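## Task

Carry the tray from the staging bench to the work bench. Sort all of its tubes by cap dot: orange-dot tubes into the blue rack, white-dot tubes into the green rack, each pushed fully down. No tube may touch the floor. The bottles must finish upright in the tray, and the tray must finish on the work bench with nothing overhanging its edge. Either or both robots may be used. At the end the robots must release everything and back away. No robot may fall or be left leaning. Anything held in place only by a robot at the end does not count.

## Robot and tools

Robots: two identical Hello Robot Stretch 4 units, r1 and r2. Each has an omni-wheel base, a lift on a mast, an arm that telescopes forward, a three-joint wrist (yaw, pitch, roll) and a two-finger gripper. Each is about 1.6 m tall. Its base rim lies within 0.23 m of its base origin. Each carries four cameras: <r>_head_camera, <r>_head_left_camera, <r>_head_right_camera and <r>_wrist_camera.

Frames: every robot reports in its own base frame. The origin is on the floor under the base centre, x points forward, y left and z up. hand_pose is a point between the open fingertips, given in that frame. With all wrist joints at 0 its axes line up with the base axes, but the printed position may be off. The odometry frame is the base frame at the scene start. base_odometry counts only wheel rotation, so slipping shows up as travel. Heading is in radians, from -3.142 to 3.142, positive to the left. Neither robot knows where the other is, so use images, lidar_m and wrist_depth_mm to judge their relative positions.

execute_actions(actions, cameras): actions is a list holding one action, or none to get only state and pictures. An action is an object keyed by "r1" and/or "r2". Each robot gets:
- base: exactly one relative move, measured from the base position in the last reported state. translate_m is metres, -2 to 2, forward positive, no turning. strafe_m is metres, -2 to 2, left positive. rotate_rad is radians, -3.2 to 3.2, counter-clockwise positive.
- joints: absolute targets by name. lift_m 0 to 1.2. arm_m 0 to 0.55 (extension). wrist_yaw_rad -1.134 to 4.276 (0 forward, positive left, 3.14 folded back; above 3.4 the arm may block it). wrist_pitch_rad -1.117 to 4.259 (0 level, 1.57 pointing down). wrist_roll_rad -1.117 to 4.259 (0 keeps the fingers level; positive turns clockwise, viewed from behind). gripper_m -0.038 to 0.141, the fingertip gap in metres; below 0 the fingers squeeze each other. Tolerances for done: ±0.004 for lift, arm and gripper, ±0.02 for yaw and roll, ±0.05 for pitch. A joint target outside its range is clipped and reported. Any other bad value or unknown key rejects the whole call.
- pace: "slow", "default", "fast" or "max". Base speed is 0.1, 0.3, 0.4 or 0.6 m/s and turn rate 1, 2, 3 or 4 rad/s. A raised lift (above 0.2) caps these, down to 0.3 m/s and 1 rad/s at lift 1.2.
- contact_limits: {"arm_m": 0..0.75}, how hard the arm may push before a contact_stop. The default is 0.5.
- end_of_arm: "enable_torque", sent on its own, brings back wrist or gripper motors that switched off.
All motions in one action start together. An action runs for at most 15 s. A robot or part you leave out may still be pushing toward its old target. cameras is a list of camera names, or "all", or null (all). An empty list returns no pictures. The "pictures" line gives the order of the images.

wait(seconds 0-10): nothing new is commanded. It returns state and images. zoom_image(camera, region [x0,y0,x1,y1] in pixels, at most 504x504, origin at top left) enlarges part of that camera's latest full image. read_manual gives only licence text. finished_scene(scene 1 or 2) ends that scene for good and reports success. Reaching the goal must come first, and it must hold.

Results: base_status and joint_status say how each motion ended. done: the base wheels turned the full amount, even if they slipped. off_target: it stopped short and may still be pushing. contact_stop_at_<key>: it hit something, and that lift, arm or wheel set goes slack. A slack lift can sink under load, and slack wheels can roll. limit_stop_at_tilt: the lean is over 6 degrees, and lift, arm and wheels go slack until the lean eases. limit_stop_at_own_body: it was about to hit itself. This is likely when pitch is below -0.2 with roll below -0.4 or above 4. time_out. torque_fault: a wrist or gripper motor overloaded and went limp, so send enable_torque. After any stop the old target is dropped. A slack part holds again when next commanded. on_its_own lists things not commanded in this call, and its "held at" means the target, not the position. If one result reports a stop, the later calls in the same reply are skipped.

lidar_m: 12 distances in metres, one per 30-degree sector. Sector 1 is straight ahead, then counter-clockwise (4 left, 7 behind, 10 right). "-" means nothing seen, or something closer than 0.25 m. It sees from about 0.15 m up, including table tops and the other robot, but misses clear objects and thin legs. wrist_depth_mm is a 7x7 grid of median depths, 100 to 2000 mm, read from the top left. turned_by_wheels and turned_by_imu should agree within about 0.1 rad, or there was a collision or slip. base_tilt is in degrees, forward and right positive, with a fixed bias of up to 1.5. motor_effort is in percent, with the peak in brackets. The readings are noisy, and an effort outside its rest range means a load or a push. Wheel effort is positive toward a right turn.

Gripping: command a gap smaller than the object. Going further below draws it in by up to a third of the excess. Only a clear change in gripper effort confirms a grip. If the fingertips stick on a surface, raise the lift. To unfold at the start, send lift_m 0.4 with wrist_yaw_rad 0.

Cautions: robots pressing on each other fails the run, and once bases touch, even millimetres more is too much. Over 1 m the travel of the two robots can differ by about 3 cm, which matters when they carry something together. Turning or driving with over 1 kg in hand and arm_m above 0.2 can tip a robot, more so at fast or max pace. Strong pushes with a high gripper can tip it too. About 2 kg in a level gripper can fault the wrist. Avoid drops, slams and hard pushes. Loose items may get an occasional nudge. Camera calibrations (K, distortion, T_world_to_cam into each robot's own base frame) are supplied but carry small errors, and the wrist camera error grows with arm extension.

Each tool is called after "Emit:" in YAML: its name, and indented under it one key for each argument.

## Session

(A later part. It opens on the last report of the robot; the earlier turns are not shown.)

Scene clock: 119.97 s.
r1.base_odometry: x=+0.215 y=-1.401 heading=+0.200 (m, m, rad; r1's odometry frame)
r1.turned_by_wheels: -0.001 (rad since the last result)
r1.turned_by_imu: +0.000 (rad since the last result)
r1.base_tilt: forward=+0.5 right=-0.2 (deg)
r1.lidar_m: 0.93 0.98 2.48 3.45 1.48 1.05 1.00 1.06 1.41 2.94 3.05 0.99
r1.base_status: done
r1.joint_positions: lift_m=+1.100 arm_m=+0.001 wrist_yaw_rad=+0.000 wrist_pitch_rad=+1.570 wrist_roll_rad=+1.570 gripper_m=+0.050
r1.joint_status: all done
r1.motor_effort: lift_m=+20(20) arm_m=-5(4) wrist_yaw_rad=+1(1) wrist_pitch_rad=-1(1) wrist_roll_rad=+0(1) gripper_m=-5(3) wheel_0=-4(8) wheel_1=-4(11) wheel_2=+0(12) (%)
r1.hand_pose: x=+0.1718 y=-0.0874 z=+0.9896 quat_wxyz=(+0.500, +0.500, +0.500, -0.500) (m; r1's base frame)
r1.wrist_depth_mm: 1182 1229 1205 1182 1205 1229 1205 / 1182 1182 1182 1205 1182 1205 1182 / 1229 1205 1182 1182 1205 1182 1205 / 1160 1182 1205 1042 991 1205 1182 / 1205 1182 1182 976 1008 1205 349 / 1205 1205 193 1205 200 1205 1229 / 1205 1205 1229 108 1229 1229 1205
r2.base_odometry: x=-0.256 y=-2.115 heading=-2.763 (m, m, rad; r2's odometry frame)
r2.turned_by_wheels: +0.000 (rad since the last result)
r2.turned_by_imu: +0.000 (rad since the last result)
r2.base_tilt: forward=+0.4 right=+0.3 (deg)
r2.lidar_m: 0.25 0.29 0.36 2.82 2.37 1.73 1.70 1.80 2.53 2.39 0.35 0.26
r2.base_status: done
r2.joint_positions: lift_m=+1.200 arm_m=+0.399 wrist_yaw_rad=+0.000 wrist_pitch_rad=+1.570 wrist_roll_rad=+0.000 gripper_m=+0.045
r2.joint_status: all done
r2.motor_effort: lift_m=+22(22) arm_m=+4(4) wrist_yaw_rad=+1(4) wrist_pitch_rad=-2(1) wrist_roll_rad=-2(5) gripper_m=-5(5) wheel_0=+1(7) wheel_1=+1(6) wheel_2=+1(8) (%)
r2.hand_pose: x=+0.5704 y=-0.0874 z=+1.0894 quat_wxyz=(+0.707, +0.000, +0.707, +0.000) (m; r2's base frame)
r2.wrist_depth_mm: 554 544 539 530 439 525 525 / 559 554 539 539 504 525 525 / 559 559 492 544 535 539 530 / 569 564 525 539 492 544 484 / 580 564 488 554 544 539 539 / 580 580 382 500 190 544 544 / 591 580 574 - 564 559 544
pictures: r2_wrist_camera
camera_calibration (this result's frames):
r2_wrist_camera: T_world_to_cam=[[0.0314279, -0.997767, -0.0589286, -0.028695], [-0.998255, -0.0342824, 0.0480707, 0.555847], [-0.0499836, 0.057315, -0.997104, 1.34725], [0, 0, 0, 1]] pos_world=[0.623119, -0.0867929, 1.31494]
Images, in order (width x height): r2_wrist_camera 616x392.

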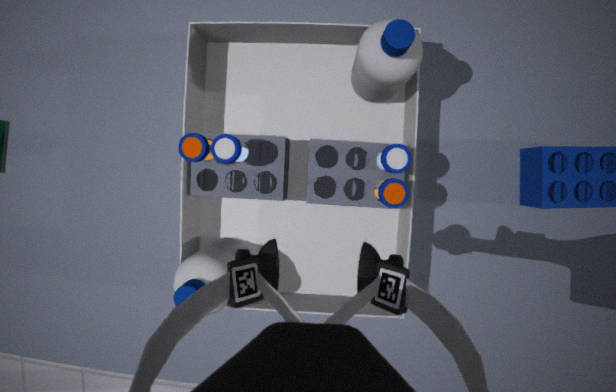

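Emit:
execute_actions:
  actions:
    - {"r2":{"base":{"strafe_m":-0.093},"joints":{"arm_m":0.428,"lift_m":1.04,"gripper_m":0.055}}}
  cameras: ["r2_wrist_camera"]

Scene clock: 128.73 s.
r1.base_odometry: x=+0.215 y=-1.401 heading=+0.200 (m, m, rad; r1's odometry frame)
r1.turned_by_wheels: +0.000 (rad since the last result)
r1.turned_by_imu: +0.002 (rad since the last result)
r1.base_tilt: forward=+0.7 right=-0.3 (deg)
r1.lidar_m: 0.94 0.99 2.47 3.46 1.48 1.06 0.98 1.02 1.37 2.92 3.02 0.99
r1.base_status: not commanded
r1.joint_positions: lift_m=+1.100 arm_m=+0.001 wrist_yaw_rad=+0.000 wrist_pitch_rad=+1.570 wrist_roll_rad=+1.570 gripper_m=+0.050
r1.joint_status: not commanded
r1.motor_effort: lift_m=+20(20) arm_m=-4(5) wrist_yaw_rad=-1(1) wrist_pitch_rad=-1(1) wrist_roll_rad=+0(1) gripper_m=-7(2) wheel_0=-4(4) wheel_1=-4(4) wheel_2=+0(0) (%)
r1.hand_pose: x=+0.1718 y=-0.0874 z=+0.9896 quat_wxyz=(+0.500, +0.500, +0.500, -0.500) (m; r1's base frame)
r1.wrist_depth_mm: 1160 1182 1229 1205 1160 1205 1182 / 1205 1182 1160 1205 1182 1205 1205 / 1205 1182 1205 1182 1182 1229 1205 / 1205 1229 1182 1042 1008 1182 1205 / 1205 1205 1205 1025 991 1229 349 / 1182 1229 194 1182 201 1205 1205 / 1205 1205 1182 108 1205 1229 1229
r2.base_odometry: x=-0.291 y=-2.029 heading=-2.763 (m, m, rad; r2's odometry frame)
r2.turned_by_wheels: +0.000 (rad since the last result)
r2.turned_by_imu: -0.001 (rad since the last result)
r2.base_tilt: forward=+0.4 right=+0.3 (deg)
r2.lidar_m: 0.25 0.27 0.38 2.91 2.38 1.72 1.70 1.79 2.50 2.27 0.35 0.27
r2.base_status: done
r2.joint_positions: lift_m=+1.040 arm_m=+0.427 wrist_yaw_rad=+0.000 wrist_pitch_rad=+1.570 wrist_roll_rad=+0.000 gripper_m=+0.055
r2.joint_status: all done
r2.motor_effort: lift_m=+18(18) arm_m=+5(6) wrist_yaw_rad=+0(1) wrist_pitch_rad=-2(2) wrist_roll_rad=-1(2) gripper_m=-3(2) wheel_0=+0(9) wheel_1=+2(8) wheel_2=+0(1) (%)
r2.hand_pose: x=+0.5983 y=-0.0874 z=+0.9299 quat_wxyz=(+0.707, +0.000, +0.707, +0.000) (m; r2's base frame)
r2.wrist_depth_mm: 353 387 379 242 375 373 373 / 366 389 387 373 377 375 370 / 338 389 387 384 382 377 375 / 336 342 373 327 387 382 340 / 345 402 384 330 389 387 382 / 319 377 397 394 197 392 387 / 271 349 402 - 397 394 387
pictures: r2_wrist_camera
camera_calibration (this result's frames):
r2_wrist_camera: T_world_to_cam=[[0.0314427, -0.997767, -0.058934, -0.0389748], [-0.998246, -0.0343074, 0.0482435, 0.591213], [-0.0501577, 0.0573137, -0.997095, 1.18971], [0, 0, 0, 1]] pos_world=[0.651074, -0.0867916, 1.15544]
Images, in order (width x height): r2_wrist_camera 616x392.

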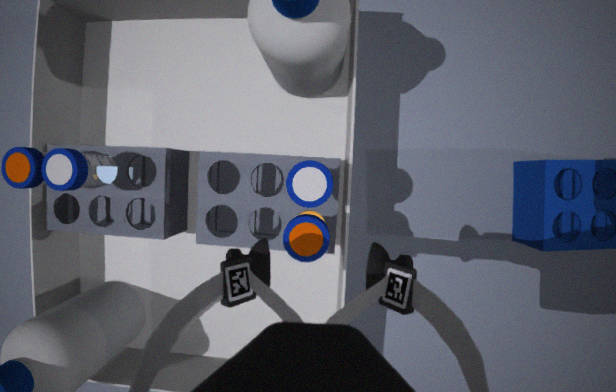

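Emit:
execute_actions:
  actions:
    - {"r2":{"base":{"strafe_m":0.008},"joints":{"arm_m":0.436,"lift_m":0.985,"gripper_m":0.048},"pace":"slow"}}
  cameras: ["r2_wrist_camera"]

Emit:
execute_actions:
  actions:
    - {"r2":{"joints":{"gripper_m":0.005}}}
  cameras: []

Emit:
execute_actions:
  actions:
    - {"r2":{"joints":{"lift_m":1.1}}}
  cameras: ["r2_wrist_camera"]

Emit:
execute_actions:
  actions:
    - {"r2":{"base":{"strafe_m":-0.28}}}
  cameras: ["r2_wrist_camera"]

Scene clock: 139.50 s.
r1.base_odometry: x=+0.215 y=-1.401 heading=+0.200 (m, m, rad; r1's odometry frame)
r1.turned_by_wheels: +0.000 (rad since the last result)
r1.turned_by_imu: +0.002 (rad since the last result)
r1.base_tilt: forward=+0.5 right=-0.3 (deg)
r1.lidar_m: 0.93 0.98 2.45 3.46 1.47 1.06 0.99 1.05 1.40 2.93 3.01 0.97
r1.base_status: not commanded
r1.joint_positions: lift_m=+1.100 arm_m=+0.001 wrist_yaw_rad=+0.000 wrist_pitch_rad=+1.570 wrist_roll_rad=+1.570 gripper_m=+0.050
r1.joint_status: not commanded
r1.motor_effort: lift_m=+20(20) arm_m=-5(4) wrist_yaw_rad=+0(0) wrist_pitch_rad=-1(1) wrist_roll_rad=+0(0) gripper_m=-4(2) wheel_0=-4(4) wheel_1=-4(4) wheel_2=+0(0) (%)
r1.hand_pose: x=+0.1718 y=-0.0874 z=+0.9896 quat_wxyz=(+0.500, +0.500, +0.500, -0.500) (m; r1's base frame)
r1.wrist_depth_mm: 1205 1182 1205 1182 1182 1182 1182 / 1205 1182 1205 1182 1182 1205 1182 / 1205 1182 1205 1182 1205 1182 1205 / 1205 1205 1229 1025 976 1229 1229 / 1205 1205 1182 991 991 1205 351 / 1205 1205 195 1182 200 1229 1205 / 1205 1205 1182 109 1205 1229 1229
r2.base_odometry: x=-0.288 y=-2.036 heading=-2.763 (m, m, rad; r2's odometry frame)
r2.turned_by_wheels: +0.000 (rad since the last result)
r2.turned_by_imu: -0.001 (rad since the last result)
r2.base_tilt: forward=+0.3 right=+0.3 (deg)
r2.lidar_m: 0.25 0.27 0.38 2.89 2.41 1.72 1.70 1.78 2.53 2.29 0.36 0.27
r2.base_status: done
r2.joint_positions: lift_m=+0.985 arm_m=+0.435 wrist_yaw_rad=+0.000 wrist_pitch_rad=+1.570 wrist_roll_rad=+0.000 gripper_m=+0.048
r2.joint_status: all done
r2.motor_effort: lift_m=+17(16) arm_m=+5(5) wrist_yaw_rad=+2(2) wrist_pitch_rad=-2(3) wrist_roll_rad=-1(2) gripper_m=-3(4) wheel_0=-3(2) wheel_1=+0(7) wheel_2=+0(1) (%)
r2.hand_pose: x=+0.6063 y=-0.0874 z=+0.8749 quat_wxyz=(+0.707, +0.000, +0.707, +0.000) (m; r2's base frame)
r2.wrist_depth_mm: 332 330 327 195 322 320 317 / 336 332 330 327 324 322 317 / 330 338 332 329 330 325 320 / 281 300 277 211 330 329 325 / 320 338 278 216 332 330 329 / 336 347 342 214 191 334 330 / 267 312 349 - 342 334 336
pictures: r2_wrist_camera
camera_calibration (this result's frames):
r2_wrist_camera: T_world_to_cam=[[0.0314424, -0.997767, -0.058934, -0.0424649], [-0.998246, -0.0343071, 0.0482437, 0.601813], [-0.0501578, 0.0573137, -0.997095, 1.1353], [0, 0, 0, 1]] pos_world=[0.659037, -0.0867916, 1.10046]
Images, in order (width x height): r2_wrist_camera 616x392.

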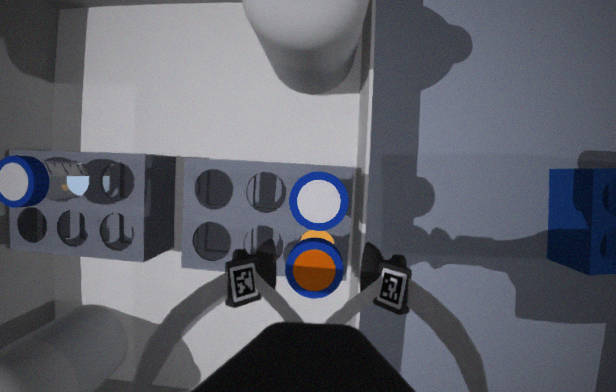

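Scene clock: 140.73 s.
r1.base_odometry: x=+0.215 y=-1.401 heading=+0.200 (m, m, rad; r1's odometry frame)
r1.turned_by_wheels: +0.000 (rad since the last result)
r1.turned_by_imu: +0.000 (rad since the last result)
r1.base_tilt: forward=+0.6 right=-0.3 (deg)
r1.lidar_m: 0.94 0.99 2.46 3.48 1.46 1.06 0.99 1.05 1.41 2.93 3.03 0.99
r1.base_status: not commanded
r1.joint_positions: lift_m=+1.100 arm_m=+0.001 wrist_yaw_rad=+0.000 wrist_pitch_rad=+1.570 wrist_roll_rad=+1.570 gripper_m=+0.050
r1.joint_status: not commanded
r1.motor_effort: lift_m=+20(20) arm_m=-4(5) wrist_yaw_rad=+0(0) wrist_pitch_rad=-1(1) wrist_roll_rad=+0(0) gripper_m=-3(1) wheel_0=-4(4) wheel_1=-4(4) wheel_2=+0(0) (%)
r1.hand_pose: x=+0.1718 y=-0.0874 z=+0.9896 quat_wxyz=(+0.500, +0.500, +0.500, -0.500) (m; r1's base frame)
r1.wrist_depth_mm: 1182 1182 1205 1205 1205 1205 1205 / 1182 1205 1205 1205 1160 1205 1205 / 1182 1182 1205 1205 1205 1205 1182 / 1205 1205 1182 1060 1008 1205 1205 / 1205 1205 1205 991 1008 1205 347 / 1205 1205 194 1229 201 1229 1205 / 1205 1205 1205 109 1205 1229 1205
r2.base_odometry: x=-0.288 y=-2.036 heading=-2.763 (m, m, rad; r2's odometry frame)
r2.turned_by_wheels: +0.000 (rad since the last result)
r2.turned_by_imu: +0.000 (rad since the last result)
r2.base_tilt: forward=+0.4 right=+0.3 (deg)
r2.lidar_m: 0.25 0.25 0.38 2.91 2.38 1.73 1.69 1.80 2.53 2.29 0.35 0.26
r2.base_status: not commanded
r2.joint_positions: lift_m=+0.985 arm_m=+0.435 wrist_yaw_rad=+0.000 wrist_pitch_rad=+1.570 wrist_roll_rad=+0.000 gripper_m=+0.005
r2.joint_status: all done
r2.motor_effort: lift_m=+17(17) arm_m=+5(5) wrist_yaw_rad=+0(1) wrist_pitch_rad=-2(2) wrist_roll_rad=-1(2) gripper_m=-18(20) wheel_0=-3(3) wheel_1=+0(0) wheel_2=+0(0) (%)
r2.hand_pose: x=+0.6063 y=-0.0874 z=+0.8749 quat_wxyz=(+0.707, +0.000, +0.707, +0.000) (m; r2's base frame)
r2.wrist_depth_mm: 332 332 327 195 320 319 315 / 336 334 330 325 324 320 319 / 325 338 332 329 325 324 322 / 283 298 277 212 330 325 324 / 319 338 278 211 336 330 327 / 336 343 190 206 185 332 330 / 265 329 347 - 340 336 334
pictures: none
No camera images: the call's "cameras" was empty. Leave "cameras" out to get every camera's image.

Scene clock: 142.27 s.
r1.base_odometry: x=+0.215 y=-1.401 heading=+0.200 (m, m, rad; r1's odometry frame)
r1.turned_by_wheels: +0.000 (rad since the last result)
r1.turned_by_imu: +0.001 (rad since the last result)
r1.base_tilt: forward=+0.6 right=-0.2 (deg)
r1.lidar_m: 0.95 0.96 2.46 3.45 1.47 1.06 0.99 1.03 1.38 2.94 3.04 0.99
r1.base_status: not commanded
r1.joint_positions: lift_m=+1.100 arm_m=+0.001 wrist_yaw_rad=+0.000 wrist_pitch_rad=+1.570 wrist_roll_rad=+1.570 gripper_m=+0.050
r1.joint_status: not commanded
r1.motor_effort: lift_m=+20(20) arm_m=-4(5) wrist_yaw_rad=-1(0) wrist_pitch_rad=-1(1) wrist_roll_rad=+0(0) gripper_m=-5(5) wheel_0=-4(4) wheel_1=-4(4) wheel_2=+0(0) (%)
r1.hand_pose: x=+0.1718 y=-0.0874 z=+0.9896 quat_wxyz=(+0.500, +0.500, +0.500, -0.500) (m; r1's base frame)
r1.wrist_depth_mm: 1182 1160 1205 1182 1205 1182 1182 / 1182 1182 1205 1205 1205 1205 1205 / 1182 1160 1205 1182 1205 1205 1205 / 1205 1205 1205 1042 1008 1205 1205 / 1229 1205 1182 991 1008 1182 347 / 1205 1205 193 1205 201 1205 1205 / 1205 1182 1229 109 1229 1205 1229
r2.base_odometry: x=-0.288 y=-2.036 heading=-2.763 (m, m, rad; r2's odometry frame)
r2.turned_by_wheels: +0.000 (rad since the last result)
r2.turned_by_imu: +0.000 (rad since the last result)
r2.base_tilt: forward=+0.5 right=+0.3 (deg)
r2.lidar_m: 0.25 0.26 0.39 2.89 2.37 1.73 1.69 1.79 2.53 2.30 0.37 0.25
r2.base_status: not commanded
r2.joint_positions: lift_m=+1.100 arm_m=+0.435 wrist_yaw_rad=+0.000 wrist_pitch_rad=+1.570 wrist_roll_rad=+0.000 gripper_m=+0.005
r2.joint_status: all done
r2.motor_effort: lift_m=+23(23) arm_m=+5(5) wrist_yaw_rad=-2(1) wrist_pitch_rad=-2(2) wrist_roll_rad=-1(2) gripper_m=-18(18) wheel_0=-3(3) wheel_1=+0(0) wheel_2=+0(0) (%)
r2.hand_pose: x=+0.6063 y=-0.0874 z=+0.9895 quat_wxyz=(+0.707, +0.000, +0.707, +0.000) (m; r2's base frame)
r2.wrist_depth_mm: 452 424 433 296 439 430 424 / 459 449 449 332 436 436 427 / 462 452 445 442 442 433 436 / 466 397 430 392 445 439 379 / 473 459 452 212 442 449 442 / 477 362 189 206 186 449 442 / 307 334 445 - 455 449 449
pictures: r2_wrist_camera
camera_calibration (this result's frames):
r2_wrist_camera: T_world_to_cam=[[0.0314426, -0.997767, -0.058934, -0.0357119], [-0.998246, -0.0343072, 0.0482437, 0.596289], [-0.0501578, 0.0573137, -0.997095, 1.24955], [0, 0, 0, 1]] pos_world=[0.659041, -0.0867916, 1.21505]
Images, in order (width x height): r2_wrist_camera 616x392.

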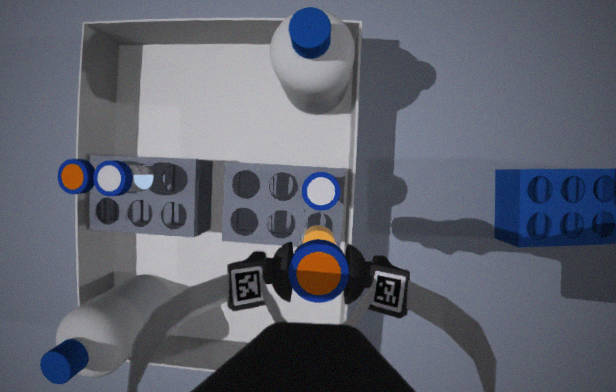

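Scene clock: 144.53 s.
r1.base_odometry: x=+0.215 y=-1.401 heading=+0.200 (m, m, rad; r1's odometry frame)
r1.turned_by_wheels: +0.000 (rad since the last result)
r1.turned_by_imu: +0.001 (rad since the last result)
r1.base_tilt: forward=+0.6 right=-0.3 (deg)
r1.lidar_m: 0.92 0.99 2.48 3.45 1.48 1.04 1.00 1.05 1.43 2.92 3.05 0.98
r1.base_status: not commanded
r1.joint_positions: lift_m=+1.100 arm_m=+0.001 wrist_yaw_rad=+0.000 wrist_pitch_rad=+1.570 wrist_roll_rad=+1.570 gripper_m=+0.050
r1.joint_status: not commanded
r1.motor_effort: lift_m=+20(20) arm_m=-5(4) wrist_yaw_rad=+0(0) wrist_pitch_rad=-1(1) wrist_roll_rad=+0(1) gripper_m=-3(3) wheel_0=-4(4) wheel_1=-4(4) wheel_2=+0(0) (%)
r1.hand_pose: x=+0.1718 y=-0.0874 z=+0.9896 quat_wxyz=(+0.500, +0.500, +0.500, -0.500) (m; r1's base frame)
r1.wrist_depth_mm: 1182 1182 1205 1205 1182 1205 1182 / 1205 1205 1182 1182 1182 1229 1182 / 1182 1182 1205 1182 1205 1205 1205 / 1205 1205 1205 1042 991 1205 1182 / 1205 1182 1182 1008 991 1205 347 / 1229 1205 194 1182 200 1205 1205 / 1182 1205 1205 108 1205 1205 1229
r2.base_odometry: x=-0.391 y=-1.776 heading=-2.763 (m, m, rad; r2's odometry frame)
r2.turned_by_wheels: +0.000 (rad since the last result)
r2.turned_by_imu: -0.001 (rad since the last result)
r2.base_tilt: forward=+0.4 right=+0.3 (deg)
r2.lidar_m: 0.25 0.26 0.34 1.09 2.40 1.74 1.70 1.80 2.54 2.01 0.36 0.26
r2.base_status: done
r2.joint_positions: lift_m=+1.100 arm_m=+0.435 wrist_yaw_rad=+0.000 wrist_pitch_rad=+1.570 wrist_roll_rad=+0.000 gripper_m=+0.005
r2.joint_status: not commanded
r2.motor_effort: lift_m=+22(22) arm_m=+5(5) wrist_yaw_rad=+1(2) wrist_pitch_rad=-2(2) wrist_roll_rad=-2(2) gripper_m=-19(20) wheel_0=+1(9) wheel_1=+2(9) wheel_2=+0(0) (%)
r2.hand_pose: x=+0.6063 y=-0.0874 z=+0.9895 quat_wxyz=(+0.707, +0.000, +0.707, +0.000) (m; r2's base frame)
r2.wrist_depth_mm: 340 449 439 439 439 427 1160 / 343 445 449 439 436 436 1160 / 466 455 452 442 439 436 1160 / 399 455 452 392 439 439 1182 / 469 459 459 212 445 445 1205 / 473 466 190 206 186 452 1205 / 430 473 466 - 459 455 1205
pictures: r2_wrist_camera
camera_calibration (this result's frames):
r2_wrist_camera: T_world_to_cam=[[0.0314426, -0.997767, -0.058934, -0.0357122], [-0.998246, -0.0343073, 0.0482437, 0.596306], [-0.0501578, 0.0573137, -0.997095, 1.24956], [0, 0, 0, 1]] pos_world=[0.659058, -0.0867916, 1.21506]
Images, in order (width x height): r2_wrist_camera 616x392.

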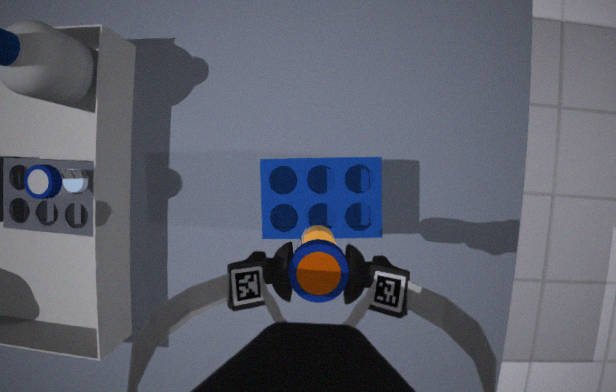

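Emit:
execute_actions:
  actions:
    - {"r2":{"joints":{"arm_m":0.444}}}
  cameras: []

Emit:
execute_actions:
  actions:
    - {"r2":{"joints":{"lift_m":0.98},"pace":"slow"}}
  cameras: ["r2_wrist_camera"]

Emit:
execute_actions:
  actions:
    - {"r2":{"joints":{"gripper_m":0.05}}}
  cameras: []

Emit:
execute_actions:
  actions:
    - {"r2":{"joints":{"lift_m":1.04}}}
  cameras: []

Emit:
execute_actions:
  actions:
    - {"r2":{"base":{"strafe_m":0.278},"joints":{"arm_m":0.476}}}
  cameras: ["r2_wrist_camera"]

Scene clock: 152.30 s.
r1.base_odometry: x=+0.215 y=-1.401 heading=+0.200 (m, m, rad; r1's odometry frame)
r1.turned_by_wheels: +0.000 (rad since the last result)
r1.turned_by_imu: +0.001 (rad since the last result)
r1.base_tilt: forward=+0.6 right=-0.3 (deg)
r1.lidar_m: 0.94 0.97 2.46 3.46 1.47 1.07 1.01 1.04 1.39 2.94 3.03 0.99
r1.base_status: not commanded
r1.joint_positions: lift_m=+1.100 arm_m=+0.001 wrist_yaw_rad=+0.000 wrist_pitch_rad=+1.570 wrist_roll_rad=+1.570 gripper_m=+0.050
r1.joint_status: not commanded
r1.motor_effort: lift_m=+20(20) arm_m=-4(4) wrist_yaw_rad=-1(0) wrist_pitch_rad=-1(1) wrist_roll_rad=-1(0) gripper_m=-1(3) wheel_0=-4(4) wheel_1=-4(4) wheel_2=+0(0) (%)
r1.hand_pose: x=+0.1718 y=-0.0874 z=+0.9896 quat_wxyz=(+0.500, +0.500, +0.500, -0.500) (m; r1's base frame)
r1.wrist_depth_mm: 1182 1205 1182 1182 1205 1205 1205 / 1182 1182 1205 1205 1182 1205 1205 / 1182 1182 1205 1205 1182 1205 1205 / 1205 1160 1205 1060 991 1205 1229 / 1182 1205 1205 1008 991 1205 349 / 1205 1229 194 1205 201 1229 1205 / 1205 1182 1255 108 1205 1229 1229
r2.base_odometry: x=-0.391 y=-1.776 heading=-2.763 (m, m, rad; r2's odometry frame)
r2.turned_by_wheels: +0.000 (rad since the last result)
r2.turned_by_imu: -0.001 (rad since the last result)
r2.base_tilt: forward=+0.4 right=+0.3 (deg)
r2.lidar_m: 0.25 0.25 0.36 1.14 2.38 1.74 1.70 1.80 2.55 2.00 0.36 0.25
r2.base_status: not commanded
r2.joint_positions: lift_m=+1.100 arm_m=+0.443 wrist_yaw_rad=+0.000 wrist_pitch_rad=+1.570 wrist_roll_rad=+0.000 gripper_m=+0.005
r2.joint_status: all done
r2.motor_effort: lift_m=+23(22) arm_m=+5(5) wrist_yaw_rad=+2(0) wrist_pitch_rad=-2(2) wrist_roll_rad=-2(2) gripper_m=-17(18) wheel_0=+1(1) wheel_1=+2(2) wheel_2=+0(0) (%)
r2.hand_pose: x=+0.6143 y=-0.0874 z=+0.9895 quat_wxyz=(+0.707, +0.000, +0.707, +0.000) (m; r2's base frame)
r2.wrist_depth_mm: 379 445 445 436 433 427 1160 / 340 445 449 442 439 433 1182 / 455 455 452 449 439 436 1160 / 399 455 455 392 442 439 1182 / 469 466 455 211 442 445 1205 / 469 462 190 204 187 449 1182 / 439 473 473 - 459 459 1205
pictures: none
No camera images: the call's "cameras" was empty. Leave "cameras" out to get every camera's image.

Scene clock: 154.13 s.
r1.base_odometry: x=+0.215 y=-1.401 heading=+0.200 (m, m, rad; r1's odometry frame)
r1.turned_by_wheels: +0.000 (rad since the last result)
r1.turned_by_imu: +0.001 (rad since the last result)
r1.base_tilt: forward=+0.6 right=-0.3 (deg)
r1.lidar_m: 0.94 0.99 2.48 3.42 1.48 1.06 1.00 1.04 1.41 2.94 3.03 0.98
r1.base_status: not commanded
r1.joint_positions: lift_m=+1.100 arm_m=+0.001 wrist_yaw_rad=+0.000 wrist_pitch_rad=+1.570 wrist_roll_rad=+1.570 gripper_m=+0.050
r1.joint_status: not commanded
r1.motor_effort: lift_m=+20(20) arm_m=-5(4) wrist_yaw_rad=+0(0) wrist_pitch_rad=-1(1) wrist_roll_rad=-1(0) gripper_m=-2(4) wheel_0=-4(4) wheel_1=-4(4) wheel_2=+0(0) (%)
r1.hand_pose: x=+0.1718 y=-0.0874 z=+0.9896 quat_wxyz=(+0.500, +0.500, +0.500, -0.500) (m; r1's base frame)
r1.wrist_depth_mm: 1160 1160 1182 1205 1182 1205 1205 / 1182 1182 1205 1205 1205 1182 1182 / 1182 1182 1182 1182 1182 1229 1182 / 1182 1182 1182 1042 991 1229 1205 / 1229 1205 1229 991 991 1255 347 / 1205 1205 194 1229 201 1229 1229 / 1182 1205 1205 108 1205 1229 1229
r2.base_odometry: x=-0.391 y=-1.776 heading=-2.763 (m, m, rad; r2's odometry frame)
r2.turned_by_wheels: +0.000 (rad since the last result)
r2.turned_by_imu: +0.000 (rad since the last result)
r2.base_tilt: forward=+0.4 right=+0.3 (deg)
r2.lidar_m: 0.25 0.26 0.36 1.12 2.38 1.75 1.70 1.79 2.50 2.00 0.35 0.26
r2.base_status: not commanded
r2.joint_positions: lift_m=+0.980 arm_m=+0.443 wrist_yaw_rad=+0.000 wrist_pitch_rad=+1.570 wrist_roll_rad=+0.000 gripper_m=+0.005
r2.joint_status: all done
r2.motor_effort: lift_m=+18(20) arm_m=+5(5) wrist_yaw_rad=-1(1) wrist_pitch_rad=-2(2) wrist_roll_rad=-2(1) gripper_m=-18(18) wheel_0=+1(1) wheel_1=+2(2) wheel_2=+0(0) (%)
r2.hand_pose: x=+0.6143 y=-0.0874 z=+0.8699 quat_wxyz=(+0.707, +0.000, +0.707, +0.000) (m; r2's base frame)
r2.wrist_depth_mm: 315 329 324 322 317 312 310 / 312 332 325 322 320 317 314 / 317 334 332 327 320 322 317 / 320 338 332 271 322 322 320 / 322 342 336 213 325 327 325 / 325 343 189 206 186 327 327 / 332 345 342 - 338 330 329
pictures: r2_wrist_camera
camera_calibration (this result's frames):
r2_wrist_camera: T_world_to_cam=[[0.031443, -0.997767, -0.0589342, -0.0430121], [-0.998246, -0.0343082, 0.0482525, 0.610046], [-0.0501666, 0.0573136, -0.997095, 1.13071], [0, 0, 0, 1]] pos_world=[0.667052, -0.0867915, 1.09545]
Images, in order (width x height): r2_wrist_camera 616x392.

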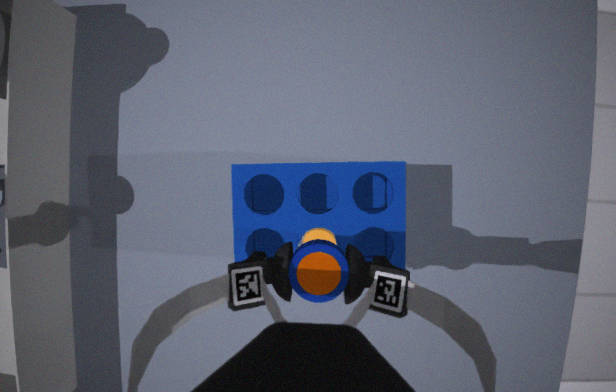

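Scene clock: 155.37 s.
r1.base_odometry: x=+0.215 y=-1.401 heading=+0.200 (m, m, rad; r1's odometry frame)
r1.turned_by_wheels: +0.000 (rad since the last result)
r1.turned_by_imu: +0.000 (rad since the last result)
r1.base_tilt: forward=+0.5 right=-0.3 (deg)
r1.lidar_m: 0.93 0.96 2.45 3.47 1.47 1.06 0.99 1.05 1.41 2.91 3.04 0.98
r1.base_status: not commanded
r1.joint_positions: lift_m=+1.100 arm_m=+0.001 wrist_yaw_rad=+0.000 wrist_pitch_rad=+1.570 wrist_roll_rad=+1.570 gripper_m=+0.050
r1.joint_status: not commanded
r1.motor_effort: lift_m=+20(20) arm_m=-4(5) wrist_yaw_rad=+1(1) wrist_pitch_rad=-1(1) wrist_roll_rad=+0(0) gripper_m=-1(4) wheel_0=-4(4) wheel_1=-4(4) wheel_2=+0(0) (%)
r1.hand_pose: x=+0.1718 y=-0.0874 z=+0.9896 quat_wxyz=(+0.500, +0.500, +0.500, -0.500) (m; r1's base frame)
r1.wrist_depth_mm: 1205 1182 1205 1205 1205 1182 1229 / 1205 1205 1182 1182 1205 1205 1205 / 1182 1182 1205 1229 1205 1229 1205 / 1182 1182 1229 1060 976 1182 1182 / 1182 1229 1182 991 991 1205 349 / 1205 1205 195 1205 201 1205 1229 / 1229 1182 1205 108 1205 1205 1205
r2.base_odometry: x=-0.391 y=-1.776 heading=-2.763 (m, m, rad; r2's odometry frame)
r2.turned_by_wheels: +0.000 (rad since the last result)
r2.turned_by_imu: +0.000 (rad since the last result)
r2.base_tilt: forward=+0.4 right=+0.2 (deg)
r2.lidar_m: 0.25 0.25 0.37 1.11 2.37 1.73 1.71 1.83 2.51 2.01 0.34 0.25
r2.base_status: not commanded
r2.joint_positions: lift_m=+0.980 arm_m=+0.443 wrist_yaw_rad=+0.000 wrist_pitch_rad=+1.570 wrist_roll_rad=+0.000 gripper_m=+0.050
r2.joint_status: all done
r2.motor_effort: lift_m=+18(18) arm_m=+5(5) wrist_yaw_rad=+1(0) wrist_pitch_rad=-2(2) wrist_roll_rad=-2(2) gripper_m=-3(18) wheel_0=+1(1) wheel_1=+2(2) wheel_2=+0(0) (%)
r2.hand_pose: x=+0.6143 y=-0.0874 z=+0.8699 quat_wxyz=(+0.707, +0.000, +0.707, +0.000) (m; r2's base frame)
r2.wrist_depth_mm: 312 330 324 319 317 314 310 / 314 330 327 324 322 315 315 / 317 334 329 329 322 320 315 / 322 338 332 271 322 324 317 / 325 343 336 213 324 325 324 / 327 345 338 212 195 329 327 / 330 349 343 - 336 330 329
pictures: none
No camera images: the call's "cameras" was empty. Leave "cameras" out to get every camera's image.

Scene clock: 156.53 s.
r1.base_odometry: x=+0.215 y=-1.401 heading=+0.200 (m, m, rad; r1's odometry frame)
r1.turned_by_wheels: +0.000 (rad since the last result)
r1.turned_by_imu: +0.000 (rad since the last result)
r1.base_tilt: forward=+0.6 right=-0.3 (deg)
r1.lidar_m: 0.94 0.97 2.45 3.45 1.47 1.04 0.98 1.05 1.42 2.93 3.04 1.00
r1.base_status: not commanded
r1.joint_positions: lift_m=+1.100 arm_m=+0.001 wrist_yaw_rad=+0.000 wrist_pitch_rad=+1.570 wrist_roll_rad=+1.570 gripper_m=+0.050
r1.joint_status: not commanded
r1.motor_effort: lift_m=+20(20) arm_m=-4(5) wrist_yaw_rad=+0(0) wrist_pitch_rad=-1(1) wrist_roll_rad=+1(1) gripper_m=-5(4) wheel_0=-4(4) wheel_1=-4(4) wheel_2=+0(0) (%)
r1.hand_pose: x=+0.1718 y=-0.0874 z=+0.9896 quat_wxyz=(+0.500, +0.500, +0.500, -0.500) (m; r1's base frame)
r1.wrist_depth_mm: 1160 1182 1182 1182 1205 1205 1205 / 1182 1205 1182 1205 1205 1182 1182 / 1182 1182 1205 1182 1182 1205 1205 / 1229 1205 1205 1042 1008 1229 1205 / 1205 1229 1229 1008 991 1205 347 / 1205 1205 193 1205 200 1229 1182 / 1205 1229 1205 109 1255 1229 1205
r2.base_odometry: x=-0.391 y=-1.776 heading=-2.763 (m, m, rad; r2's odometry frame)
r2.turned_by_wheels: +0.000 (rad since the last result)
r2.turned_by_imu: +0.000 (rad since the last result)
r2.base_tilt: forward=+0.4 right=+0.3 (deg)
r2.lidar_m: 0.25 0.25 0.36 1.11 2.38 1.76 1.70 1.81 2.54 1.99 0.32 0.25
r2.base_status: not commanded
r2.joint_positions: lift_m=+1.040 arm_m=+0.443 wrist_yaw_rad=+0.000 wrist_pitch_rad=+1.570 wrist_roll_rad=+0.000 gripper_m=+0.050
r2.joint_status: all done
r2.motor_effort: lift_m=+22(22) arm_m=+5(5) wrist_yaw_rad=+0(1) wrist_pitch_rad=-2(2) wrist_roll_rad=-1(1) gripper_m=-3(4) wheel_0=+1(1) wheel_1=+2(2) wheel_2=+0(0) (%)
r2.hand_pose: x=+0.6143 y=-0.0874 z=+0.9295 quat_wxyz=(+0.707, +0.000, +0.707, +0.000) (m; r2's base frame)
r2.wrist_depth_mm: 329 387 382 379 375 370 368 / 329 389 389 384 377 373 373 / 359 392 389 387 384 379 741 / 340 402 397 330 384 379 741 / 364 402 397 332 387 384 1118 / 404 407 399 397 196 389 1138 / 375 413 407 - 394 394 1138
pictures: none
No camera images: the call's "cameras" was empty. Leave "cameras" out to get every camera's image.

Scene clock: 158.77 s.
r1.base_odometry: x=+0.215 y=-1.401 heading=+0.200 (m, m, rad; r1's odometry frame)
r1.turned_by_wheels: +0.000 (rad since the last result)
r1.turned_by_imu: +0.001 (rad since the last result)
r1.base_tilt: forward=+0.6 right=-0.2 (deg)
r1.lidar_m: 0.93 0.96 2.48 3.43 1.49 1.06 0.98 1.05 1.39 2.92 3.04 0.99
r1.base_status: not commanded
r1.joint_positions: lift_m=+1.100 arm_m=+0.001 wrist_yaw_rad=+0.000 wrist_pitch_rad=+1.570 wrist_roll_rad=+1.570 gripper_m=+0.050
r1.joint_status: not commanded
r1.motor_effort: lift_m=+20(20) arm_m=-5(5) wrist_yaw_rad=+0(0) wrist_pitch_rad=-1(1) wrist_roll_rad=+1(1) gripper_m=-3(1) wheel_0=-4(4) wheel_1=-4(4) wheel_2=+0(0) (%)
r1.hand_pose: x=+0.1718 y=-0.0874 z=+0.9896 quat_wxyz=(+0.500, +0.500, +0.500, -0.500) (m; r1's base frame)
r1.wrist_depth_mm: 1182 1182 1182 1205 1182 1205 1182 / 1182 1182 1205 1205 1205 1205 1182 / 1205 1205 1205 1205 1182 1205 1182 / 1182 1205 1205 1042 991 1205 1205 / 1182 1182 1229 1008 991 1229 347 / 1182 1182 194 1205 201 1229 1205 / 1205 1229 1229 108 1229 1229 1205
r2.base_odometry: x=-0.289 y=-2.034 heading=-2.763 (m, m, rad; r2's odometry frame)
r2.turned_by_wheels: +0.000 (rad since the last result)
r2.turned_by_imu: +0.000 (rad since the last result)
r2.base_tilt: forward=+0.4 right=+0.3 (deg)
r2.lidar_m: 0.25 0.26 0.36 2.91 2.39 1.72 1.69 1.75 2.50 2.29 0.37 0.26
r2.base_status: done
r2.joint_positions: lift_m=+1.040 arm_m=+0.475 wrist_yaw_rad=+0.000 wrist_pitch_rad=+1.570 wrist_roll_rad=+0.000 gripper_m=+0.050
r2.joint_status: all done
r2.motor_effort: lift_m=+22(22) arm_m=+4(6) wrist_yaw_rad=-1(1) wrist_pitch_rad=-2(2) wrist_roll_rad=-1(1) gripper_m=-2(4) wheel_0=+0(11) wheel_1=-2(6) wheel_2=+0(0) (%)
r2.hand_pose: x=+0.6463 y=-0.0874 z=+0.9295 quat_wxyz=(+0.707, +0.000, +0.707, +0.000) (m; r2's base frame)
r2.wrist_depth_mm: 342 366 362 277 375 370 368 / 362 389 382 240 377 373 370 / 370 389 387 384 382 377 373 / 338 366 389 384 384 379 377 / 338 340 336 329 389 384 343 / 382 402 397 332 196 389 384 / 336 342 407 - 394 392 389
pictures: r2_wrist_camera
camera_calibration (this result's frames):
r2_wrist_camera: T_world_to_cam=[[0.0314494, -0.997766, -0.0589348, -0.0405082], [-0.998245, -0.0343158, 0.0482722, 0.639108], [-0.0501868, 0.0573133, -0.997094, 1.19178], [0, 0, 0, 1]] pos_world=[0.699072, -0.0867911, 1.15508]
Images, in order (width x height): r2_wrist_camera 616x392.

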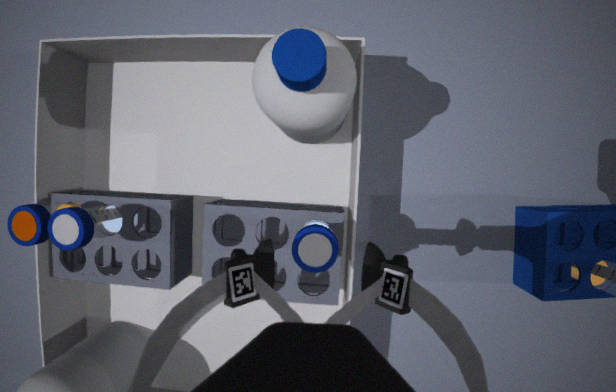

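Emit:
execute_actions:
  actions:
    - {"r2":{"joints":{"lift_m":0.985},"pace":"slow"}}
  cameras: []

Emit:
execute_actions:
  actions:
    - {"r2":{"joints":{"gripper_m":0.005}}}
  cameras: []

Emit:
execute_actions:
  actions:
    - {"r2":{"joints":{"lift_m":1.16}}}
  cameras: ["r2_wrist_camera"]

Emit:
execute_actions:
  actions:
    - {"r2":{"base":{"strafe_m":0.58},"joints":{"arm_m":0.45}}}
  cameras: []

Emit:
execute_actions:
  actions:
    - {"r2":{"joints":{"lift_m":1.1}}}
  cameras: ["r2_wrist_camera"]

Scene clock: 169.17 s.
r1.base_odometry: x=+0.215 y=-1.401 heading=+0.200 (m, m, rad; r1's odometry frame)
r1.turned_by_wheels: +0.000 (rad since the last result)
r1.turned_by_imu: +0.002 (rad since the last result)
r1.base_tilt: forward=+0.5 right=-0.3 (deg)
r1.lidar_m: 0.91 0.96 2.47 3.46 1.52 1.07 1.00 1.03 1.41 2.92 3.05 0.99
r1.base_status: not commanded
r1.joint_positions: lift_m=+1.100 arm_m=+0.001 wrist_yaw_rad=+0.000 wrist_pitch_rad=+1.570 wrist_roll_rad=+1.570 gripper_m=+0.050
r1.joint_status: not commanded
r1.motor_effort: lift_m=+20(20) arm_m=-4(4) wrist_yaw_rad=+1(0) wrist_pitch_rad=-1(1) wrist_roll_rad=-1(0) gripper_m=-4(2) wheel_0=-4(4) wheel_1=-4(4) wheel_2=+0(0) (%)
r1.hand_pose: x=+0.1718 y=-0.0874 z=+0.9896 quat_wxyz=(+0.500, +0.500, +0.500, -0.500) (m; r1's base frame)
r1.wrist_depth_mm: 1160 1182 1160 1182 1205 1182 1182 / 1160 1182 1182 1182 1182 1182 1182 / 1182 1182 1205 1205 1182 1182 1229 / 1205 1205 1205 1060 991 1205 1205 / 1182 1229 1205 991 991 1205 349 / 1182 1229 194 1229 201 1182 1255 / 1229 1205 1205 108 1229 1229 1205
r2.base_odometry: x=-0.289 y=-2.034 heading=-2.763 (m, m, rad; r2's odometry frame)
r2.turned_by_wheels: +0.000 (rad since the last result)
r2.turned_by_imu: -0.001 (rad since the last result)
r2.base_tilt: forward=+0.3 right=+0.3 (deg)
r2.lidar_m: 0.25 0.26 0.38 2.91 2.38 1.73 1.71 1.80 2.53 2.27 0.35 0.27
r2.base_status: not commanded
r2.joint_positions: lift_m=+0.985 arm_m=+0.475 wrist_yaw_rad=+0.000 wrist_pitch_rad=+1.570 wrist_roll_rad=+0.000 gripper_m=+0.050
r2.joint_status: all done
r2.motor_effort: lift_m=+18(19) arm_m=+5(5) wrist_yaw_rad=+2(0) wrist_pitch_rad=-2(2) wrist_roll_rad=-2(2) gripper_m=-4(5) wheel_0=+0(0) wheel_1=-2(2) wheel_2=+0(0) (%)
r2.hand_pose: x=+0.6463 y=-0.0874 z=+0.8749 quat_wxyz=(+0.707, +0.000, +0.707, +0.000) (m; r2's base frame)
r2.wrist_depth_mm: 309 298 287 151 320 317 315 / 336 334 329 189 325 322 319 / 342 336 332 329 329 324 320 / 314 338 332 332 330 329 324 / 286 286 279 224 334 330 322 / 322 345 278 214 196 332 332 / 336 343 349 - 342 336 334
pictures: none
No camera images: the call's "cameras" was empty. Leave "cameras" out to get every camera's image.

Scene clock: 170.40 s.
r1.base_odometry: x=+0.215 y=-1.401 heading=+0.200 (m, m, rad; r1's odometry frame)
r1.turned_by_wheels: +0.000 (rad since the last result)
r1.turned_by_imu: +0.000 (rad since the last result)
r1.base_tilt: forward=+0.5 right=-0.3 (deg)
r1.lidar_m: 0.93 0.98 2.48 3.48 1.49 1.05 0.99 1.06 1.42 2.94 3.04 0.97
r1.base_status: not commanded
r1.joint_positions: lift_m=+1.100 arm_m=+0.001 wrist_yaw_rad=+0.000 wrist_pitch_rad=+1.570 wrist_roll_rad=+1.570 gripper_m=+0.050
r1.joint_status: not commanded
r1.motor_effort: lift_m=+20(20) arm_m=-4(5) wrist_yaw_rad=+1(0) wrist_pitch_rad=-1(1) wrist_roll_rad=+1(0) gripper_m=-5(3) wheel_0=-4(4) wheel_1=-4(4) wheel_2=+0(0) (%)
r1.hand_pose: x=+0.1718 y=-0.0874 z=+0.9896 quat_wxyz=(+0.500, +0.500, +0.500, -0.500) (m; r1's base frame)
r1.wrist_depth_mm: 1182 1182 1182 1205 1229 1182 1182 / 1182 1182 1182 1182 1205 1229 1229 / 1229 1205 1182 1205 1205 1182 1182 / 1205 1205 1205 1042 991 1205 1205 / 1205 1205 1182 1008 991 1205 349 / 1205 1229 193 1205 201 1205 1205 / 1229 1205 1205 108 1229 1205 1229
r2.base_odometry: x=-0.289 y=-2.034 heading=-2.763 (m, m, rad; r2's odometry frame)
r2.turned_by_wheels: +0.000 (rad since the last result)
r2.turned_by_imu: +0.000 (rad since the last result)
r2.base_tilt: forward=+0.4 right=+0.3 (deg)
r2.lidar_m: 0.25 0.25 0.38 2.91 2.39 1.74 1.71 1.78 2.54 2.30 0.36 0.27
r2.base_status: not commanded
r2.joint_positions: lift_m=+0.985 arm_m=+0.475 wrist_yaw_rad=+0.000 wrist_pitch_rad=+1.570 wrist_roll_rad=+0.000 gripper_m=+0.005
r2.joint_status: all done
r2.motor_effort: lift_m=+18(18) arm_m=+5(4) wrist_yaw_rad=-2(1) wrist_pitch_rad=-2(2) wrist_roll_rad=-2(1) gripper_m=-18(17) wheel_0=+0(0) wheel_1=-2(2) wheel_2=+0(0) (%)
r2.hand_pose: x=+0.6463 y=-0.0874 z=+0.8749 quat_wxyz=(+0.707, +0.000, +0.707, +0.000) (m; r2's base frame)
r2.wrist_depth_mm: 310 298 286 150 322 315 315 / 338 332 329 187 325 320 319 / 338 336 332 330 327 322 322 / 310 342 336 330 327 329 325 / 287 285 279 211 332 330 320 / 320 315 190 206 185 334 334 / 334 349 345 - 340 336 334
pictures: none
No camera images: the call's "cameras" was empty. Leave "cameras" out to get every camera's image.

Scene clock: 172.20 s.
r1.base_odometry: x=+0.215 y=-1.401 heading=+0.200 (m, m, rad; r1's odometry frame)
r1.turned_by_wheels: +0.000 (rad since the last result)
r1.turned_by_imu: +0.001 (rad since the last result)
r1.base_tilt: forward=+0.5 right=-0.4 (deg)
r1.lidar_m: 0.94 0.99 2.48 3.46 1.49 1.04 0.98 1.05 1.38 2.93 3.05 0.98
r1.base_status: not commanded
r1.joint_positions: lift_m=+1.100 arm_m=+0.001 wrist_yaw_rad=+0.000 wrist_pitch_rad=+1.570 wrist_roll_rad=+1.570 gripper_m=+0.050
r1.joint_status: not commanded
r1.motor_effort: lift_m=+20(20) arm_m=-4(5) wrist_yaw_rad=+0(0) wrist_pitch_rad=-1(1) wrist_roll_rad=+0(1) gripper_m=-1(4) wheel_0=-4(4) wheel_1=-4(4) wheel_2=+0(0) (%)
r1.hand_pose: x=+0.1718 y=-0.0874 z=+0.9896 quat_wxyz=(+0.500, +0.500, +0.500, -0.500) (m; r1's base frame)
r1.wrist_depth_mm: 1205 1205 1205 1205 1205 1160 1182 / 1205 1182 1182 1182 1205 1205 1205 / 1205 1182 1182 1205 1205 1182 1205 / 1205 1205 1205 1042 991 1205 1229 / 1205 1182 1182 991 1008 1229 351 / 1205 1182 194 1205 201 1205 1229 / 1205 1182 1182 108 1229 1229 1229
r2.base_odometry: x=-0.289 y=-2.034 heading=-2.763 (m, m, rad; r2's odometry frame)
r2.turned_by_wheels: +0.000 (rad since the last result)
r2.turned_by_imu: +0.000 (rad since the last result)
r2.base_tilt: forward=+0.4 right=+0.2 (deg)
r2.lidar_m: 0.25 0.27 0.36 2.90 2.39 1.72 1.70 1.78 2.56 2.29 0.37 0.25
r2.base_status: not commanded
r2.joint_positions: lift_m=+1.160 arm_m=+0.475 wrist_yaw_rad=+0.000 wrist_pitch_rad=+1.570 wrist_roll_rad=+0.000 gripper_m=+0.005
r2.joint_status: all done
r2.motor_effort: lift_m=+22(21) arm_m=+4(5) wrist_yaw_rad=+0(2) wrist_pitch_rad=-2(2) wrist_roll_rad=-1(2) gripper_m=-19(18) wheel_0=+0(0) wheel_1=-2(2) wheel_2=+0(0) (%)
r2.hand_pose: x=+0.6463 y=-0.0874 z=+1.0495 quat_wxyz=(+0.707, +0.000, +0.707, +0.000) (m; r2's base frame)
r2.wrist_depth_mm: 512 500 504 500 492 488 484 / 517 512 500 427 496 488 484 / 525 517 512 496 504 496 484 / 521 459 508 500 508 492 492 / 530 488 492 212 508 496 439 / 539 452 189 205 187 512 504 / 544 387 517 - 521 512 508
pictures: r2_wrist_camera
camera_calibration (this result's frames):
r2_wrist_camera: T_world_to_cam=[[0.0314494, -0.997766, -0.0589349, -0.033437], [-0.998245, -0.0343157, 0.0482723, 0.633322], [-0.0501869, 0.0573133, -0.997094, 1.31142], [0, 0, 0, 1]] pos_world=[0.699078, -0.0867911, 1.27507]
Images, in order (width x height): r2_wrist_camera 616x392.

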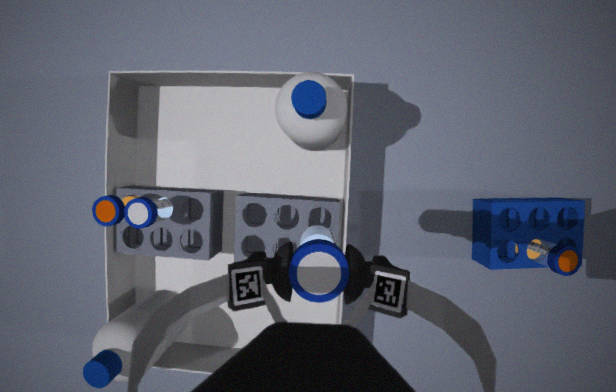

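Scene clock: 175.47 s.
r1.base_odometry: x=+0.215 y=-1.401 heading=+0.200 (m, m, rad; r1's odometry frame)
r1.turned_by_wheels: +0.000 (rad since the last result)
r1.turned_by_imu: +0.001 (rad since the last result)
r1.base_tilt: forward=+0.5 right=-0.3 (deg)
r1.lidar_m: 0.95 0.97 2.48 3.46 1.50 1.07 1.01 1.03 1.41 2.94 3.02 1.01
r1.base_status: not commanded
r1.joint_positions: lift_m=+1.100 arm_m=+0.001 wrist_yaw_rad=+0.000 wrist_pitch_rad=+1.570 wrist_roll_rad=+1.570 gripper_m=+0.050
r1.joint_status: not commanded
r1.motor_effort: lift_m=+20(20) arm_m=-4(4) wrist_yaw_rad=+0(0) wrist_pitch_rad=-1(1) wrist_roll_rad=+1(0) gripper_m=-2(3) wheel_0=-4(4) wheel_1=-4(4) wheel_2=+0(0) (%)
r1.hand_pose: x=+0.1718 y=-0.0874 z=+0.9896 quat_wxyz=(+0.500, +0.500, +0.500, -0.500) (m; r1's base frame)
r1.wrist_depth_mm: 1205 1182 1182 1182 1182 1182 1205 / 1182 1182 1182 1205 1182 1160 1182 / 1205 1205 1160 1205 1182 1205 1205 / 1205 1205 1205 1042 1025 1182 1205 / 1229 1205 1205 991 991 1205 347 / 1229 1205 193 1205 200 1205 1205 / 1205 1182 1229 108 1229 1205 1229
r2.base_odometry: x=-0.074 y=-2.573 heading=-2.763 (m, m, rad; r2's odometry frame)
r2.turned_by_wheels: +0.000 (rad since the last result)
r2.turned_by_imu: +0.001 (rad since the last result)
r2.base_tilt: forward=+0.4 right=+0.3 (deg)
r2.lidar_m: 0.25 0.29 0.40 2.32 2.37 1.76 1.67 1.76 2.48 0.99 0.40 0.25
r2.base_status: done
r2.joint_positions: lift_m=+1.160 arm_m=+0.451 wrist_yaw_rad=+0.000 wrist_pitch_rad=+1.570 wrist_roll_rad=+0.000 gripper_m=+0.005
r2.joint_status: all done
r2.motor_effort: lift_m=+22(22) arm_m=-5(4) wrist_yaw_rad=-3(1) wrist_pitch_rad=-2(1) wrist_roll_rad=-2(2) gripper_m=-18(18) wheel_0=-1(10) wheel_1=+1(5) wheel_2=+0(2) (%)
r2.hand_pose: x=+0.6220 y=-0.0874 z=+1.0495 quat_wxyz=(+0.707, +0.000, +0.707, +0.000) (m; r2's base frame)
r2.wrist_depth_mm: 904 508 500 500 496 488 480 / 1229 512 508 504 496 492 477 / 521 512 508 504 500 496 459 / 530 521 455 512 504 500 455 / 539 535 521 211 508 508 462 / 539 539 190 206 187 500 449 / 544 539 535 - 521 512 462
pictures: none
No camera images: the call's "cameras" was empty. Leave "cameras" out to get every camera's image.

Scene clock: 176.63 s.
r1.base_odometry: x=+0.215 y=-1.401 heading=+0.200 (m, m, rad; r1's odometry frame)
r1.turned_by_wheels: +0.000 (rad since the last result)
r1.turned_by_imu: +0.000 (rad since the last result)
r1.base_tilt: forward=+0.6 right=-0.2 (deg)
r1.lidar_m: 0.94 0.97 2.47 3.49 1.48 1.05 1.00 1.05 1.40 2.93 3.05 1.00
r1.base_status: not commanded
r1.joint_positions: lift_m=+1.100 arm_m=+0.001 wrist_yaw_rad=+0.000 wrist_pitch_rad=+1.570 wrist_roll_rad=+1.570 gripper_m=+0.050
r1.joint_status: not commanded
r1.motor_effort: lift_m=+20(20) arm_m=-4(4) wrist_yaw_rad=+0(1) wrist_pitch_rad=-1(1) wrist_roll_rad=+1(0) gripper_m=-1(4) wheel_0=-4(4) wheel_1=-4(4) wheel_2=+0(0) (%)
r1.hand_pose: x=+0.1718 y=-0.0874 z=+0.9896 quat_wxyz=(+0.500, +0.500, +0.500, -0.500) (m; r1's base frame)
r1.wrist_depth_mm: 1182 1182 1205 1182 1182 1182 1205 / 1160 1182 1205 1182 1160 1205 1182 / 1182 1182 1182 1182 1205 1205 1205 / 1229 1205 1205 1042 991 1205 1182 / 1205 1205 1205 976 1008 1182 347 / 1205 1205 194 1205 201 1229 1205 / 1205 1205 1229 108 1205 1205 1229
r2.base_odometry: x=-0.074 y=-2.573 heading=-2.763 (m, m, rad; r2's odometry frame)
r2.turned_by_wheels: +0.000 (rad since the last result)
r2.turned_by_imu: +0.000 (rad since the last result)
r2.base_tilt: forward=+0.4 right=+0.3 (deg)
r2.lidar_m: 0.26 0.28 0.41 2.31 2.38 1.75 1.66 1.75 2.53 1.01 0.38 0.28
r2.base_status: not commanded
r2.joint_positions: lift_m=+1.100 arm_m=+0.451 wrist_yaw_rad=+0.000 wrist_pitch_rad=+1.570 wrist_roll_rad=+0.000 gripper_m=+0.005
r2.joint_status: all done
r2.motor_effort: lift_m=+18(20) arm_m=-5(5) wrist_yaw_rad=+1(1) wrist_pitch_rad=-2(2) wrist_roll_rad=-2(2) gripper_m=-18(18) wheel_0=-1(1) wheel_1=+1(1) wheel_2=+0(0) (%)
r2.hand_pose: x=+0.6220 y=-0.0874 z=+0.9899 quat_wxyz=(+0.707, +0.000, +0.707, +0.000) (m; r2's base frame)
r2.wrist_depth_mm: 449 445 449 436 436 430 427 / 455 449 445 442 436 430 427 / 459 459 445 442 439 439 430 / 466 469 397 449 442 442 436 / 469 466 455 211 449 442 436 / 480 469 189 206 186 449 445 / 480 473 469 - 455 452 445
pictures: r2_wrist_camera
camera_calibration (this result's frames):
r2_wrist_camera: T_world_to_cam=[[0.0314564, -0.997766, -0.0589353, -0.0361913], [-0.998244, -0.0343237, 0.048288, 0.61191], [-0.0502031, 0.0573129, -0.997093, 1.25074], [0, 0, 0, 1]] pos_world=[0.674764, -0.0867907, 1.21542]
Images, in order (width x height): r2_wrist_camera 616x392.

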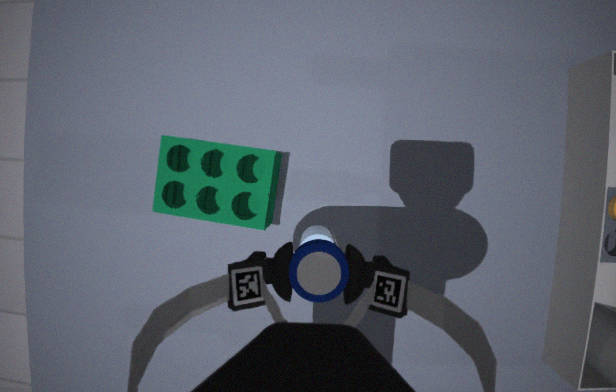

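Emit:
execute_actions:
  actions:
    - {"r2":{"base":{"strafe_m":0.155},"joints":{"arm_m":0.484}}}
  cameras: ["r2_wrist_camera"]

Scene clock: 184.10 s.
r1.base_odometry: x=+0.215 y=-1.401 heading=+0.200 (m, m, rad; r1's odometry frame)
r1.turned_by_wheels: +0.000 (rad since the last result)
r1.turned_by_imu: +0.002 (rad since the last result)
r1.base_tilt: forward=+0.6 right=-0.3 (deg)
r1.lidar_m: 0.92 0.97 2.46 3.45 1.49 1.07 0.99 1.02 1.40 2.92 3.04 0.98
r1.base_status: not commanded
r1.joint_positions: lift_m=+1.100 arm_m=+0.001 wrist_yaw_rad=+0.000 wrist_pitch_rad=+1.570 wrist_roll_rad=+1.570 gripper_m=+0.050
r1.joint_status: not commanded
r1.motor_effort: lift_m=+20(20) arm_m=-4(4) wrist_yaw_rad=+0(0) wrist_pitch_rad=-1(1) wrist_roll_rad=+0(1) gripper_m=-3(5) wheel_0=-4(4) wheel_1=-4(4) wheel_2=+0(0) (%)
r1.hand_pose: x=+0.1718 y=-0.0874 z=+0.9896 quat_wxyz=(+0.500, +0.500, +0.500, -0.500) (m; r1's base frame)
r1.wrist_depth_mm: 1205 1182 1205 1205 1205 1229 1229 / 1182 1182 1182 1182 1182 1205 1182 / 1182 1205 1205 1205 1205 1182 1229 / 1182 1205 1205 1060 1008 1182 1205 / 1229 1205 1182 991 1008 1205 347 / 1182 1205 194 1205 202 1205 1205 / 1205 1182 1182 108 1229 1205 1205
r2.base_odometry: x=-0.017 y=-2.717 heading=-2.763 (m, m, rad; r2's odometry frame)
r2.turned_by_wheels: +0.000 (rad since the last result)
r2.turned_by_imu: -0.001 (rad since the last result)
r2.base_tilt: forward=+0.4 right=+0.3 (deg)
r2.lidar_m: 0.27 0.27 2.26 2.18 2.29 1.76 1.68 1.72 2.52 1.01 0.38 0.26
r2.base_status: done
r2.joint_positions: lift_m=+1.100 arm_m=+0.483 wrist_yaw_rad=+0.000 wrist_pitch_rad=+1.570 wrist_roll_rad=+0.000 gripper_m=+0.005
r2.joint_status: all done
r2.motor_effort: lift_m=+18(18) arm_m=+5(4) wrist_yaw_rad=+0(2) wrist_pitch_rad=-1(2) wrist_roll_rad=-1(1) gripper_m=-17(20) wheel_0=-1(7) wheel_1=-1(9) wheel_2=+0(1) (%)
r2.hand_pose: x=+0.6543 y=-0.0874 z=+0.9899 quat_wxyz=(+0.707, +0.000, +0.707, +0.000) (m; r2's base frame)
r2.wrist_depth_mm: 1229 831 442 433 436 424 424 / 1229 452 449 442 436 433 430 / 1281 452 449 449 442 436 430 / 1281 459 459 445 439 445 436 / 1255 466 462 212 418 445 445 / 1281 466 190 206 186 445 445 / 1308 477 469 - 459 452 452
pictures: r2_wrist_camera
camera_calibration (this result's frames):
r2_wrist_camera: T_world_to_cam=[[0.031479, -0.997765, -0.0589359, -0.0372211], [-0.998242, -0.0343474, 0.0483051, 0.644116], [-0.0502214, 0.0573116, -0.997092, 1.25237], [0, 0, 0, 1]] pos_world=[0.707051, -0.0867895, 1.21542]
Images, in order (width x height): r2_wrist_camera 616x392.

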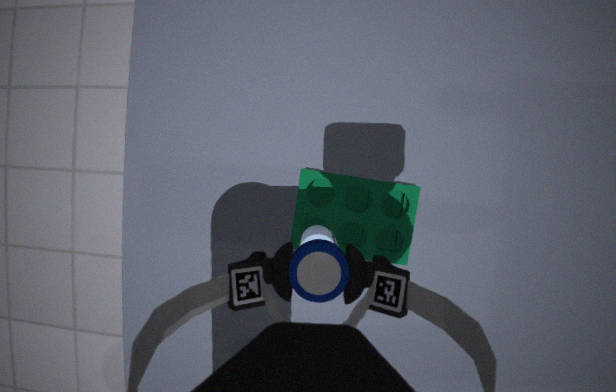

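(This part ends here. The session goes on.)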